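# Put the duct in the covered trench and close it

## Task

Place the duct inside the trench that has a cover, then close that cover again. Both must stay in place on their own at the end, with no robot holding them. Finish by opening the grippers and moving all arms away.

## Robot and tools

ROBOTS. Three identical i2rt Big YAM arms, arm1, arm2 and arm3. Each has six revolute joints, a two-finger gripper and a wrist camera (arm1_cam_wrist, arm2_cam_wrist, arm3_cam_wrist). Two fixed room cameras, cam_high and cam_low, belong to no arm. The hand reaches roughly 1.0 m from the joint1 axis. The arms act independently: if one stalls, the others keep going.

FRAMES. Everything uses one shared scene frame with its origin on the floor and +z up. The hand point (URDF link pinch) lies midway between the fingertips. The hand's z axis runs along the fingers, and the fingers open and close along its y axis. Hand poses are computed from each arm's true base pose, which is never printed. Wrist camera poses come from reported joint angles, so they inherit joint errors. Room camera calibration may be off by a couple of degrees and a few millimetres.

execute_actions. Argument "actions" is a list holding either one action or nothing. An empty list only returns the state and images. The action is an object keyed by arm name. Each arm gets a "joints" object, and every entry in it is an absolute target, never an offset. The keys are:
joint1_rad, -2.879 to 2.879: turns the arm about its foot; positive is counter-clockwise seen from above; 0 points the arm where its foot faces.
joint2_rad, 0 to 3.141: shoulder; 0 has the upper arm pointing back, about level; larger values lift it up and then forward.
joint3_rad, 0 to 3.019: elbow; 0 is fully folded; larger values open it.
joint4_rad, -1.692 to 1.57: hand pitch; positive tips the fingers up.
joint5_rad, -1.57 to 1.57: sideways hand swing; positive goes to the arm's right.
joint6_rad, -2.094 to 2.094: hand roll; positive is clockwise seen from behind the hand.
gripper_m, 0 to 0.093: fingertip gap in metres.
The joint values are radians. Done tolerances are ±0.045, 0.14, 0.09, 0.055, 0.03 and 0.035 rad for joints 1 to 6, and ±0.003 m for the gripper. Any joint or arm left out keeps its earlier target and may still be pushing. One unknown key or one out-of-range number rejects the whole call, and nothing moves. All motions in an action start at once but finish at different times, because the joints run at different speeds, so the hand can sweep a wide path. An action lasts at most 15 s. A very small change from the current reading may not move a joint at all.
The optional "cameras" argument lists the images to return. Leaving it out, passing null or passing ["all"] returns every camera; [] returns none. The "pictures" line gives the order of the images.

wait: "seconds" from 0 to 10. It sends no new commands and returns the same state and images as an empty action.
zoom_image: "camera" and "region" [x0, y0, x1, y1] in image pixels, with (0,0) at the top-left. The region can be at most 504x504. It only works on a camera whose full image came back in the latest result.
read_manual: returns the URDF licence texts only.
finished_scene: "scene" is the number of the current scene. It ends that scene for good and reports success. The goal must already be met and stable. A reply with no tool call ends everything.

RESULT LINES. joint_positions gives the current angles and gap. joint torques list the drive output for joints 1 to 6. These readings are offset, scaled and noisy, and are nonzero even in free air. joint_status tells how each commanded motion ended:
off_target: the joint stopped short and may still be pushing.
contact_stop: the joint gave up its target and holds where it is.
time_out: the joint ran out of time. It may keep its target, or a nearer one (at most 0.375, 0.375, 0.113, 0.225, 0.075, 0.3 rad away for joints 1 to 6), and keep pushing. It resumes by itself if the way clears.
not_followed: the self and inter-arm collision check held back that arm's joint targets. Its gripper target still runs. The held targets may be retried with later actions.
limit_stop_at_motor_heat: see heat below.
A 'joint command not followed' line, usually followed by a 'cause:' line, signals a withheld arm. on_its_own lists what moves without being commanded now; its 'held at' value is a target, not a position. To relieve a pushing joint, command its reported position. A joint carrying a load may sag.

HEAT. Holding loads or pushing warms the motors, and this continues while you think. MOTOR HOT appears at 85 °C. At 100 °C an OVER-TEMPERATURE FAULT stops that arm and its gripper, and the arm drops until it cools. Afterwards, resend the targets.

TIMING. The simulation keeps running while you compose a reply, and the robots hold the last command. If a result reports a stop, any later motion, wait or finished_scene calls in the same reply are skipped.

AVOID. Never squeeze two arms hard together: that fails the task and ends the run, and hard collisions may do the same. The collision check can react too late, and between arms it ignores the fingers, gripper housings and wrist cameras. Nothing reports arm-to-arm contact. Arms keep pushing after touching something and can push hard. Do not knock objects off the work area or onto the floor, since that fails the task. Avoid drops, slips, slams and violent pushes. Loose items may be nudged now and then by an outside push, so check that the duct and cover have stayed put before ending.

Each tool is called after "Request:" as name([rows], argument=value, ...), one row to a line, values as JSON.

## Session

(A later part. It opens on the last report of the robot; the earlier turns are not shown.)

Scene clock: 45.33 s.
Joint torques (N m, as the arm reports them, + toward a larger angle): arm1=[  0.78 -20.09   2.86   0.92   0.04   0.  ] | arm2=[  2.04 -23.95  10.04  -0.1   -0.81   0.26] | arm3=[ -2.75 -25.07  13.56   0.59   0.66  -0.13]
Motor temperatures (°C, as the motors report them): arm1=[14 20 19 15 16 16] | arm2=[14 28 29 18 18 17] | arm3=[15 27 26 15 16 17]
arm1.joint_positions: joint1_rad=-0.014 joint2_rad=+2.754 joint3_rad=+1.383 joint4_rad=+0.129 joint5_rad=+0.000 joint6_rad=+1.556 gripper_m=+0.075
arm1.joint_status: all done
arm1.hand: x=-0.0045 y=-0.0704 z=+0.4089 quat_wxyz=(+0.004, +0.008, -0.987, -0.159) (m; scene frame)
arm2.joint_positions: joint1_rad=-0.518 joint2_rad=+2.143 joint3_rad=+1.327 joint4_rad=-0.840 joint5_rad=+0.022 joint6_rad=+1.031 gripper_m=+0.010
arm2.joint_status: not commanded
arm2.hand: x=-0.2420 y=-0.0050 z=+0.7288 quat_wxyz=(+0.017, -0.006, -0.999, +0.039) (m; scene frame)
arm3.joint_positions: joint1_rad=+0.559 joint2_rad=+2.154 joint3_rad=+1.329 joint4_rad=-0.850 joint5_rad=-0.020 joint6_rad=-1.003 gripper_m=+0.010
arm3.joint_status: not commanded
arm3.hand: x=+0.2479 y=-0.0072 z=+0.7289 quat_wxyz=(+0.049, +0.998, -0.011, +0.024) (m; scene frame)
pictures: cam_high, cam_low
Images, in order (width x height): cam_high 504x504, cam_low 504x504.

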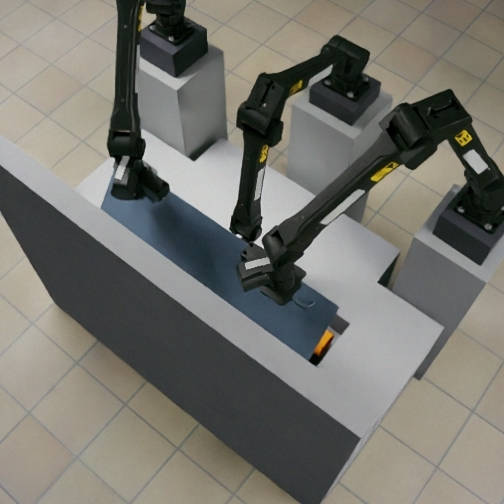

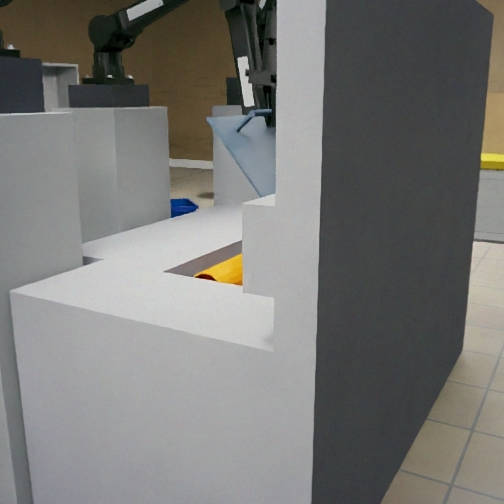

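Request:
execute_actions([
  {"arm1":{"joints":{"joint2_rad":2.85,"joint3_rad":1.51,"joint4_rad":0.18}}},
], cameras=[])

Request:
execute_actions([
  {"arm1":{"joints":{"joint3_rad":1.5,"gripper_m":0.093}}},
], cameras=[])

Request:
execute_actions([
  {"arm1":{"joints":{"joint2_rad":2.74,"joint3_rad":1.39,"joint4_rad":0.15}}},
], cameras=[])

Request:
execute_actions([
  {"arm1":{"joints":{"joint2_rad":2.58,"joint3_rad":1.24,"joint4_rad":0.125}}},
], cameras=[])

Request:
execute_actions([
  {"arm1":{"joints":{"joint2_rad":2.3,"joint3_rad":0.6,"joint4_rad":0.4}}},
], cameras=[])

Request:
execute_actions([
  {"arm1":{"joints":{"joint2_rad":1.4,"joint3_rad":0.4,"joint4_rad":-0.2}},"arm3":{"joints":{"joint1_rad":0.61,"joint2_rad":2.11,"joint3_rad":1.17,"joint4_rad":-0.63,"joint6_rad":-0.96}},"arm2":{"joints":{"joint1_rad":-0.58,"joint2_rad":2.11,"joint3_rad":1.17,"joint4_rad":-0.63,"joint6_rad":0.98}}},
], cameras=["arm1_cam_wrist"])

Request:
execute_actions([
  {"arm3":{"joints":{"joint1_rad":0.68,"joint2_rad":2.17,"joint3_rad":1.03,"joint4_rad":-0.43,"joint6_rad":-0.89}},"arm2":{"joints":{"joint1_rad":-0.64,"joint2_rad":2.17,"joint3_rad":1.03,"joint4_rad":-0.43,"joint6_rad":0.915}}},
], cameras=[])

Request:
execute_actions([
  {"arm3":{"joints":{"joint1_rad":0.75,"joint2_rad":2.37,"joint3_rad":1.0,"joint4_rad":-0.2,"joint6_rad":-0.82}},"arm2":{"joints":{"joint1_rad":-0.705,"joint2_rad":2.37,"joint3_rad":1.0,"joint4_rad":-0.2,"joint6_rad":0.845}}},
], cameras=[])

Request:
execute_actions([
  {"arm3":{"joints":{"joint1_rad":0.785,"joint2_rad":2.52,"joint3_rad":1.055,"joint4_rad":-0.08,"joint6_rad":-0.785}},"arm2":{"joints":{"joint1_rad":-0.74,"joint2_rad":2.52,"joint3_rad":1.055,"joint4_rad":-0.08,"joint6_rad":0.82}}},
], cameras=[])

Request:
execute_actions([
  {"arm3":{"joints":{"joint1_rad":0.79,"joint2_rad":2.625,"joint3_rad":1.078,"joint4_rad":-0.03}},"arm2":{"joints":{"joint1_rad":-0.745,"joint2_rad":2.625,"joint3_rad":1.076,"joint4_rad":-0.035}}},
], cameras=["cam_low"])

Scene clock: 58.23 s.
Joint torques (N m, as the arm reports them, + toward a larger angle): arm1=[  1.11 -18.09   2.61   0.89   0.04  -0.01] | arm2=[  2.04 -23.93  10.06  -0.1   -0.8    0.26] | arm3=[ -2.8  -25.09  13.56   0.59   0.66  -0.14]
Motor temperatures (°C, as the motors report them): arm1=[14 22 19 15 16 16] | arm2=[14 30 31 18 18 17] | arm3=[15 28 28 15 16 17]
arm1.joint_positions: joint1_rad=-0.014 joint2_rad=+2.871 joint3_rad=+1.498 joint4_rad=+0.163 joint5_rad=+0.000 joint6_rad=+1.555 gripper_m=+0.075
arm1.joint_status: all done
arm1.hand: x=-0.0048 y=-0.0573 z=+0.3670 quat_wxyz=(+0.003, +0.008, -0.985, -0.175) (m; scene frame)
arm2.joint_positions: joint1_rad=-0.518 joint2_rad=+2.143 joint3_rad=+1.327 joint4_rad=-0.840 joint5_rad=+0.022 joint6_rad=+1.031 gripper_m=+0.010
arm2.joint_status: not commanded
arm2.hand: x=-0.2420 y=-0.0050 z=+0.7288 quat_wxyz=(+0.017, -0.006, -0.999, +0.039) (m; scene frame)
arm3.joint_positions: joint1_rad=+0.559 joint2_rad=+2.154 joint3_rad=+1.329 joint4_rad=-0.850 joint5_rad=-0.020 joint6_rad=-1.003 gripper_m=+0.010
arm3.joint_status: not commanded
arm3.hand: x=+0.2479 y=-0.0072 z=+0.7289 quat_wxyz=(+0.049, +0.998, -0.011, +0.024) (m; scene frame)
pictures: none
No camera images: the call's "cameras" was empty. Leave "cameras" out to get every camera's image.

Scene clock: 59.07 s.
Joint torques (N m, as the arm reports them, + toward a larger angle): arm1=[  0.48 -18.05   1.86   0.73   0.    -0.04] | arm2=[  2.05 -23.97  10.08  -0.1   -0.81   0.26] | arm3=[ -2.73 -25.07  13.56   0.6    0.66  -0.14]
Motor temperatures (°C, as the motors report them): arm1=[14 22 19 15 16 16] | arm2=[14 30 31 18 18 17] | arm3=[15 28 28 15 16 17]
arm1.joint_positions: joint1_rad=-0.014 joint2_rad=+2.866 joint3_rad=+1.498 joint4_rad=+0.170 joint5_rad=+0.000 joint6_rad=+1.557 gripper_m=+0.093
arm1.joint_status: all done
arm1.hand: x=-0.0048 y=-0.0527 z=+0.3701 quat_wxyz=(+0.003, +0.007, -0.983, -0.181) (m; scene frame)
arm2.joint_positions: joint1_rad=-0.518 joint2_rad=+2.143 joint3_rad=+1.327 joint4_rad=-0.840 joint5_rad=+0.022 joint6_rad=+1.031 gripper_m=+0.010
arm2.joint_status: not commanded
arm2.hand: x=-0.2420 y=-0.0050 z=+0.7288 quat_wxyz=(+0.017, -0.006, -0.999, +0.039) (m; scene frame)
arm3.joint_positions: joint1_rad=+0.559 joint2_rad=+2.154 joint3_rad=+1.329 joint4_rad=-0.850 joint5_rad=-0.020 joint6_rad=-1.003 gripper_m=+0.010
arm3.joint_status: not commanded
arm3.hand: x=+0.2479 y=-0.0072 z=+0.7289 quat_wxyz=(+0.049, +0.998, -0.011, +0.024) (m; scene frame)
pictures: none
No camera images: the call's "cameras" was empty. Leave "cameras" out to get every camera's image.

Scene clock: 59.90 s.
Joint torques (N m, as the arm reports them, + toward a larger angle): arm1=[  0.79 -18.52   1.87   0.2    0.02  -0.01] | arm2=[  2.05 -23.97  10.06  -0.1   -0.81   0.26] | arm3=[ -2.77 -25.1   13.57   0.57   0.66  -0.14]
Motor temperatures (°C, as the motors report them): arm1=[14 22 19 15 16 16] | arm2=[14 30 32 18 18 17] | arm3=[15 28 28 15 16 17]
arm1.joint_positions: joint1_rad=-0.014 joint2_rad=+2.766 joint3_rad=+1.389 joint4_rad=+0.155 joint5_rad=+0.000 joint6_rad=+1.558 gripper_m=+0.093
arm1.joint_status: all done
arm1.hand: x=-0.0044 y=-0.0670 z=+0.4055 quat_wxyz=(+0.003, +0.007, -0.986, -0.169) (m; scene frame)
arm2.joint_positions: joint1_rad=-0.518 joint2_rad=+2.143 joint3_rad=+1.327 joint4_rad=-0.840 joint5_rad=+0.022 joint6_rad=+1.031 gripper_m=+0.010
arm2.joint_status: not commanded
arm2.hand: x=-0.2420 y=-0.0050 z=+0.7288 quat_wxyz=(+0.017, -0.006, -0.999, +0.039) (m; scene frame)
arm3.joint_positions: joint1_rad=+0.559 joint2_rad=+2.154 joint3_rad=+1.329 joint4_rad=-0.850 joint5_rad=-0.020 joint6_rad=-1.003 gripper_m=+0.010
arm3.joint_status: not commanded
arm3.hand: x=+0.2479 y=-0.0072 z=+0.7289 quat_wxyz=(+0.049, +0.998, -0.011, +0.024) (m; scene frame)
pictures: none
No camera images: the call's "cameras" was empty. Leave "cameras" out to get every camera's image.

Scene clock: 60.93 s.
Joint torques (N m, as the arm reports them, + toward a larger angle): arm1=[  0.63 -16.41   1.81   0.05   0.01  -0.05] | arm2=[  2.04 -23.92  10.07  -0.11  -0.81   0.26] | arm3=[ -2.76 -25.07  13.57   0.58   0.66  -0.14]
Motor temperatures (°C, as the motors report them): arm1=[14 22 19 15 16 16] | arm2=[14 30 32 18 18 17] | arm3=[15 28 28 15 16 17]
arm1.joint_positions: joint1_rad=-0.014 joint2_rad=+2.590 joint3_rad=+1.241 joint4_rad=+0.134 joint5_rad=+0.000 joint6_rad=+1.560 gripper_m=+0.093
arm1.joint_status: all done
arm1.hand: x=-0.0038 y=-0.0737 z=+0.4734 quat_wxyz=(+0.004, +0.006, -0.985, -0.172) (m; scene frame)
arm2.joint_positions: joint1_rad=-0.518 joint2_rad=+2.143 joint3_rad=+1.327 joint4_rad=-0.840 joint5_rad=+0.022 joint6_rad=+1.031 gripper_m=+0.010
arm2.joint_status: not commanded
arm2.hand: x=-0.2420 y=-0.0050 z=+0.7288 quat_wxyz=(+0.017, -0.006, -0.999, +0.039) (m; scene frame)
arm3.joint_positions: joint1_rad=+0.559 joint2_rad=+2.154 joint3_rad=+1.329 joint4_rad=-0.850 joint5_rad=-0.020 joint6_rad=-1.003 gripper_m=+0.010
arm3.joint_status: not commanded
arm3.hand: x=+0.2479 y=-0.0072 z=+0.7289 quat_wxyz=(+0.049, +0.998, -0.011, +0.024) (m; scene frame)
pictures: none
No camera images: the call's "cameras" was empty. Leave "cameras" out to get every camera's image.

Scene clock: 62.33 s.
Joint torques (N m, as the arm reports them, + toward a larger angle): arm1=[  0.6  -11.33  -0.63   0.5    0.    -0.03] | arm2=[  2.09 -23.97  10.04  -0.08  -0.81   0.26] | arm3=[ -2.77 -25.07  13.56   0.58   0.66  -0.14]
Motor temperatures (°C, as the motors report them): arm1=[14 22 19 15 16 16] | arm2=[14 30 32 18 18 17] | arm3=[15 28 28 15 16 17]
arm1.joint_positions: joint1_rad=-0.014 joint2_rad=+2.306 joint3_rad=+0.596 joint4_rad=+0.390 joint5_rad=+0.000 joint6_rad=+1.560 gripper_m=+0.093
arm1.joint_status: all done
arm1.hand: x=-0.0026 y=-0.2878 z=+0.5567 quat_wxyz=(+0.004, +0.006, -0.993, -0.121) (m; scene frame)
arm2.joint_positions: joint1_rad=-0.518 joint2_rad=+2.143 joint3_rad=+1.327 joint4_rad=-0.840 joint5_rad=+0.022 joint6_rad=+1.031 gripper_m=+0.010
arm2.joint_status: not commanded
arm2.hand: x=-0.2420 y=-0.0050 z=+0.7288 quat_wxyz=(+0.017, -0.006, -0.999, +0.039) (m; scene frame)
arm3.joint_positions: joint1_rad=+0.559 joint2_rad=+2.154 joint3_rad=+1.329 joint4_rad=-0.850 joint5_rad=-0.020 joint6_rad=-1.003 gripper_m=+0.010
arm3.joint_status: not commanded
arm3.hand: x=+0.2479 y=-0.0072 z=+0.7289 quat_wxyz=(+0.049, +0.998, -0.011, +0.024) (m; scene frame)
pictures: none
No camera images: the call's "cameras" was empty. Leave "cameras" out to get every camera's image.

Scene clock: 63.83 s.
Joint torques (N m, as the arm reports them, + toward a larger angle): arm1=[ 0.47 -6.11  4.99 -0.01  0.02 -0.04] | arm2=[  0.57 -20.5    5.3    0.27  -0.33   0.16] | arm3=[ -0.83 -21.     7.67   0.36   0.35  -0.08]
Motor temperatures (°C, as the motors report them): arm1=[14 22 19 15 16 16] | arm2=[14 30 31 18 18 17] | arm3=[15 28 28 15 16 17]
arm1.joint_positions: joint1_rad=-0.014 joint2_rad=+1.408 joint3_rad=+0.390 joint4_rad=-0.188 joint5_rad=+0.000 joint6_rad=+1.560 gripper_m=+0.093
arm1.joint_status: all done
arm1.hand: x=-0.0006 y=-0.3047 z=+0.7679 quat_wxyz=(+0.004, +0.006, -0.984, -0.177) (m; scene frame)
arm2.joint_positions: joint1_rad=-0.584 joint2_rad=+2.147 joint3_rad=+1.152 joint4_rad=-0.638 joint5_rad=+0.009 joint6_rad=+0.965 gripper_m=+0.010
arm2.joint_status: all done
arm2.hand: x=-0.2427 y=-0.0607 z=+0.6847 quat_wxyz=(+0.018, -0.006, -1.000, +0.025) (m; scene frame)
arm3.joint_positions: joint1_rad=+0.624 joint2_rad=+2.155 joint3_rad=+1.147 joint4_rad=-0.633 joint5_rad=-0.011 joint6_rad=-0.939 gripper_m=+0.010
arm3.joint_status: all done
arm3.hand: x=+0.2481 y=-0.0626 z=+0.6854 quat_wxyz=(+0.031, +0.999, -0.010, +0.021) (m; scene frame)
pictures: arm1_cam_wrist
camera_calibration (this result's frames):
arm1_cam_wrist: T_world_to_cam=[[0.00922275, -0.934731, -0.355238, -0.0135346], [-0.809318, -0.215626, 0.54636, -0.480943], [-0.587298, 0.282461, -0.758483, 0.790935], [0, 0, 0, 1]] pos_world=[0.0754031, -0.339763, 0.857871]
Images, in order (width x height): arm1_cam_wrist 504x504.

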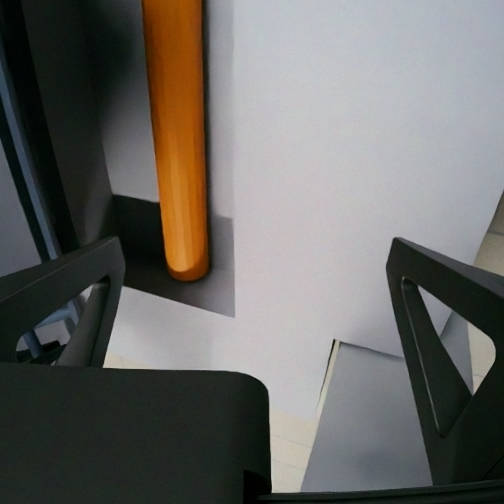

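Scene clock: 64.73 s.
Joint torques (N m, as the arm reports them, + toward a larger angle): arm1=[ 0.94 -5.96  4.84  0.03  0.02 -0.04] | arm2=[  0.34 -19.39   2.74  -0.22   0.04   0.1 ] | arm3=[  0.03 -19.91   4.11  -0.17  -0.02   0.01]
Motor temperatures (°C, as the motors report them): arm1=[14 22 19 15 16 16] | arm2=[14 30 31 18 18 17] | arm3=[15 28 27 15 16 17]
arm1.joint_positions: joint1_rad=-0.014 joint2_rad=+1.408 joint3_rad=+0.390 joint4_rad=-0.188 joint5_rad=+0.000 joint6_rad=+1.560 gripper_m=+0.093
arm1.joint_status: not commanded
arm1.hand: x=-0.0006 y=-0.3047 z=+0.7679 quat_wxyz=(+0.004, +0.006, -0.984, -0.177) (m; scene frame)
arm2.joint_positions: joint1_rad=-0.641 joint2_rad=+2.201 joint3_rad=+1.034 joint4_rad=-0.424 joint5_rad=+0.000 joint6_rad=+0.906 gripper_m=+0.010
arm2.joint_status: all done
arm2.hand: x=-0.2433 y=-0.1019 z=+0.6384 quat_wxyz=(+0.011, -0.005, -1.000, +0.005) (m; scene frame)
arm3.joint_positions: joint1_rad=+0.681 joint2_rad=+2.211 joint3_rad=+1.030 joint4_rad=-0.417 joint5_rad=-0.001 joint6_rad=-0.879 gripper_m=+0.010
arm3.joint_status: all done
arm3.hand: x=+0.2485 y=-0.1037 z=+0.6394 quat_wxyz=(+0.010, +1.000, -0.011, +0.013) (m; scene frame)
pictures: none
No camera images: the call's "cameras" was empty. Leave "cameras" out to get every camera's image.

Scene clock: 65.73 s.
Joint torques (N m, as the arm reports them, + toward a larger angle): arm1=[ 0.67 -6.    4.99 -0.04  0.04 -0.01] | arm2=[  0.54 -18.96   0.98  -0.14  -0.13   0.09] | arm3=[  0.15 -19.87   1.49  -0.14   0.     0.02]
Motor temperatures (°C, as the motors report them): arm1=[14 21 19 15 16 16] | arm2=[14 29 30 18 18 17] | arm3=[15 28 27 15 16 17]
arm1.joint_positions: joint1_rad=-0.014 joint2_rad=+1.408 joint3_rad=+0.390 joint4_rad=-0.188 joint5_rad=+0.000 joint6_rad=+1.560 gripper_m=+0.093
arm1.joint_status: not commanded
arm1.hand: x=-0.0006 y=-0.3047 z=+0.7679 quat_wxyz=(+0.004, +0.006, -0.984, -0.177) (m; scene frame)
arm2.joint_positions: joint1_rad=-0.710 joint2_rad=+2.401 joint3_rad=+1.006 joint4_rad=-0.194 joint5_rad=+0.003 joint6_rad=+0.837 gripper_m=+0.010
arm2.joint_status: all done
arm2.hand: x=-0.2443 y=-0.1478 z=+0.5528 quat_wxyz=(+0.009, -0.005, -1.000, +0.005) (m; scene frame)
arm3.joint_positions: joint1_rad=+0.751 joint2_rad=+2.411 joint3_rad=+1.005 joint4_rad=-0.186 joint5_rad=-0.001 joint6_rad=-0.810 gripper_m=+0.010
arm3.joint_status: all done
arm3.hand: x=+0.2496 y=-0.1494 z=+0.5546 quat_wxyz=(+0.008, +1.000, -0.011, +0.012) (m; scene frame)
pictures: none
No camera images: the call's "cameras" was empty. Leave "cameras" out to get every camera's image.

Scene clock: 66.67 s.
Joint torques (N m, as the arm reports them, + toward a larger angle): arm1=[ 0.79 -6.24  4.85 -0.13  0.01 -0.05] | arm2=[  0.05 -18.79   0.81   0.18  -0.03   0.11] | arm3=[  1.04 -19.39   1.45   0.27  -0.15   0.07]
Motor temperatures (°C, as the motors report them): arm1=[14 21 19 15 16 16] | arm2=[14 29 30 18 18 17] | arm3=[15 28 27 15 16 17]
arm1.joint_positions: joint1_rad=-0.014 joint2_rad=+1.408 joint3_rad=+0.390 joint4_rad=-0.188 joint5_rad=+0.000 joint6_rad=+1.560 gripper_m=+0.093
arm1.joint_status: not commanded
arm1.hand: x=-0.0006 y=-0.3047 z=+0.7679 quat_wxyz=(+0.004, +0.006, -0.984, -0.177) (m; scene frame)
arm2.joint_positions: joint1_rad=-0.737 joint2_rad=+2.550 joint3_rad=+1.051 joint4_rad=-0.082 joint5_rad=+0.001 joint6_rad=+0.809 gripper_m=+0.010
arm2.joint_status: all done
arm2.hand: x=-0.2442 y=-0.1623 z=+0.4974 quat_wxyz=(+0.007, -0.005, -1.000, +0.001) (m; scene frame)
arm3.joint_positions: joint1_rad=+0.778 joint2_rad=+2.558 joint3_rad=+1.051 joint4_rad=-0.078 joint5_rad=+0.003 joint6_rad=-0.781 gripper_m=+0.010
arm3.joint_status: all done
arm3.hand: x=+0.2494 y=-0.1637 z=+0.5001 quat_wxyz=(+0.003, +1.000, -0.012, +0.011) (m; scene frame)
pictures: none
No camera images: the call's "cameras" was empty. Leave "cameras" out to get every camera's image.

Scene clock: 67.33 s.
Joint torques (N m, as the arm reports them, + toward a larger angle): arm1=[ 1.06 -6.02  4.84 -0.04  0.01 -0.02] | arm2=[  0.03 -14.49   0.71   0.41  -0.12   0.15] | arm3=[  1.13 -14.59   1.54   0.63  -0.04   0.04]
Motor temperatures (°C, as the motors report them): arm1=[14 21 19 15 16 16] | arm2=[14 29 30 18 18 17] | arm3=[15 28 26 15 16 17]
arm1.joint_positions: joint1_rad=-0.014 joint2_rad=+1.408 joint3_rad=+0.390 joint4_rad=-0.188 joint5_rad=+0.000 joint6_rad=+1.560 gripper_m=+0.093
arm1.joint_status: not commanded
arm1.hand: x=-0.0006 y=-0.3047 z=+0.7679 quat_wxyz=(+0.004, +0.006, -0.984, -0.177) (m; scene frame)
arm2.joint_positions: joint1_rad=-0.742 joint2_rad=+2.602 joint3_rad=+1.071 joint4_rad=-0.043 joint5_rad=+0.003 joint6_rad=+0.806 gripper_m=+0.010
arm2.joint_status: all done
arm2.hand: x=-0.2447 y=-0.1659 z=+0.4782 quat_wxyz=(+0.004, -0.006, -1.000, -0.001) (m; scene frame)
arm3.joint_positions: joint1_rad=+0.782 joint2_rad=+2.611 joint3_rad=+1.070 joint4_rad=-0.036 joint5_rad=+0.000 joint6_rad=-0.777 gripper_m=+0.010
arm3.joint_status: all done
arm3.hand: x=+0.2502 y=-0.1674 z=+0.4808 quat_wxyz=(+0.001, +1.000, -0.012, +0.007) (m; scene frame)
pictures: cam_low
Images, in order (width x height): cam_low 504x504.

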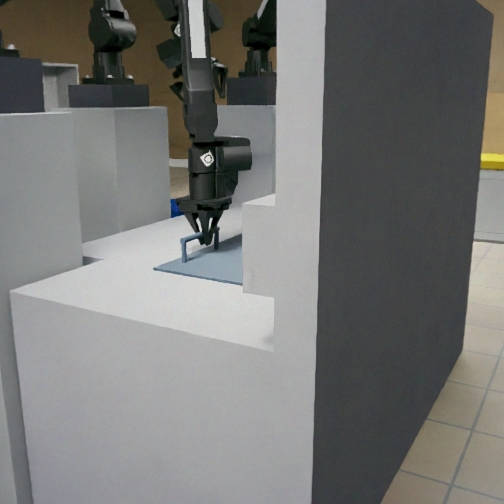

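Request:
execute_actions([
  {"arm3":{"joints":{"gripper_m":0.08}},"arm2":{"joints":{"gripper_m":0.08}}},
], cameras=[])

Request:
execute_actions([
  {"arm3":{"joints":{"joint2_rad":2.43,"joint3_rad":0.97,"joint4_rad":-0.11}},"arm2":{"joints":{"joint2_rad":2.43,"joint3_rad":0.97,"joint4_rad":-0.11}}},
], cameras=[])

Request:
execute_actions([
  {"arm3":{"joints":{"joint1_rad":0.3,"joint2_rad":1.3,"joint3_rad":0.7,"joint4_rad":-0.6}},"arm2":{"joints":{"joint1_rad":-0.3,"joint2_rad":1.3,"joint3_rad":0.7,"joint4_rad":-0.6}},"arm1":{"joints":{"joint2_rad":0.9}}},
], cameras=["cam_low"])

Request:
finished_scene(scene=2)

Scene clock: 71.80 s.
Joint torques (N m, as the arm reports them, + toward a larger angle): arm1=[ 0.66 -6.21  4.96 -0.11  0.01 -0.01] | arm2=[  0.07 -14.65   0.63   0.4   -0.11   0.1 ] | arm3=[  1.12 -14.76   1.41   0.66  -0.04   0.04]
Motor temperatures (°C, as the motors report them): arm1=[14 21 20 15 16 16] | arm2=[14 28 28 18 17 17] | arm3=[15 27 25 15 16 17]
arm1.joint_positions: joint1_rad=-0.014 joint2_rad=+1.408 joint3_rad=+0.390 joint4_rad=-0.188 joint5_rad=+0.000 joint6_rad=+1.560 gripper_m=+0.093
arm1.joint_status: not commanded
arm1.hand: x=-0.0006 y=-0.3047 z=+0.7679 quat_wxyz=(+0.004, +0.006, -0.984, -0.177) (m; scene frame)
arm2.joint_positions: joint1_rad=-0.742 joint2_rad=+2.602 joint3_rad=+1.072 joint4_rad=-0.043 joint5_rad=+0.003 joint6_rad=+0.811 gripper_m=+0.080
arm2.joint_status: all done
arm2.hand: x=-0.2447 y=-0.1658 z=+0.4779 quat_wxyz=(+0.004, -0.008, -1.000, -0.001) (m; scene frame)
arm3.joint_positions: joint1_rad=+0.782 joint2_rad=+2.612 joint3_rad=+1.072 joint4_rad=-0.036 joint5_rad=+0.000 joint6_rad=-0.777 gripper_m=+0.080
arm3.joint_status: all done
arm3.hand: x=+0.2501 y=-0.1673 z=+0.4802 quat_wxyz=(+0.001, +1.000, -0.012, +0.007) (m; scene frame)
pictures: none
No camera images: the call's "cameras" was empty. Leave "cameras" out to get every camera's image.

Scene clock: 72.87 s.
Joint torques (N m, as the arm reports them, + toward a larger angle): arm1=[ 1.06 -6.04  4.92 -0.1  -0.01 -0.02] | arm2=[  0.06 -15.07   0.86  -0.12  -0.12   0.09] | arm3=[  0.89 -16.29   1.3    0.37  -0.12   0.05]
Motor temperatures (°C, as the motors report them): arm1=[14 20 20 15 16 16] | arm2=[14 28 27 18 17 17] | arm3=[15 27 25 15 16 17]
arm1.joint_positions: joint1_rad=-0.014 joint2_rad=+1.408 joint3_rad=+0.390 joint4_rad=-0.188 joint5_rad=+0.000 joint6_rad=+1.560 gripper_m=+0.093
arm1.joint_status: not commanded
arm1.hand: x=-0.0006 y=-0.3047 z=+0.7679 quat_wxyz=(+0.004, +0.006, -0.984, -0.177) (m; scene frame)
arm2.joint_positions: joint1_rad=-0.742 joint2_rad=+2.416 joint3_rad=+0.973 joint4_rad=-0.103 joint5_rad=+0.003 joint6_rad=+0.811 gripper_m=+0.080
arm2.joint_status: all done
arm2.hand: x=-0.2380 y=-0.1600 z=+0.5452 quat_wxyz=(-0.006, -0.009, -1.000, -0.011) (m; scene frame)
arm3.joint_positions: joint1_rad=+0.782 joint2_rad=+2.436 joint3_rad=+0.971 joint4_rad=-0.109 joint5_rad=+0.003 joint6_rad=-0.778 gripper_m=+0.080
arm3.joint_status: all done
arm3.hand: x=+0.2493 y=-0.1666 z=+0.5433 quat_wxyz=(+0.000, +1.000, -0.011, +0.007) (m; scene frame)
pictures: none
No camera images: the call's "cameras" was empty. Leave "cameras" out to get every camera's image.

Scene clock: 74.50 s.
Joint torques (N m, as the arm reports them, + toward a larger angle): arm1=[ 0.85 -2.47  8.15  0.57 -0.01 -0.06] | arm2=[ 0.46 -8.28  7.26  0.23 -0.05  0.06] | arm3=[ 0.04 -9.04  9.76  0.8  -0.05  0.07]
Motor temperatures (°C, as the motors report them): arm1=[14 20 20 15 16 16] | arm2=[14 27 27 18 17 17] | arm3=[15 27 25 15 16 17]
arm1.joint_positions: joint1_rad=-0.014 joint2_rad=+0.902 joint3_rad=+0.390 joint4_rad=-0.192 joint5_rad=+0.000 joint6_rad=+1.560 gripper_m=+0.093
arm1.joint_status: all done
arm1.hand: x=+0.0008 y=-0.2581 z=+0.9307 quat_wxyz=(+0.002, +0.004, -0.909, -0.416) (m; scene frame)
arm2.joint_positions: joint1_rad=-0.303 joint2_rad=+1.298 joint3_rad=+0.694 joint4_rad=-0.584 joint5_rad=+0.001 joint6_rad=+0.812 gripper_m=+0.080
arm2.joint_status: all done
arm2.hand: x=-0.3891 y=-0.0813 z=+0.9092 quat_wxyz=(-0.096, +0.204, -0.960, -0.166) (m; scene frame)
arm3.joint_positions: joint1_rad=+0.305 joint2_rad=+1.310 joint3_rad=+0.693 joint4_rad=-0.594 joint5_rad=+0.001 joint6_rad=-0.778 gripper_m=+0.080
arm3.joint_status: all done
arm3.hand: x=+0.4079 y=-0.0782 z=+0.9093 quat_wxyz=(-0.155, +0.954, -0.243, -0.087) (m; scene frame)
pictures: cam_low
Images, in order (width x height): cam_low 504x504.

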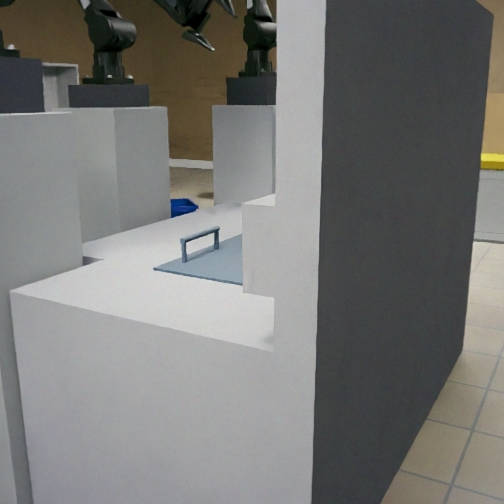

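The scene is finished: the task was done.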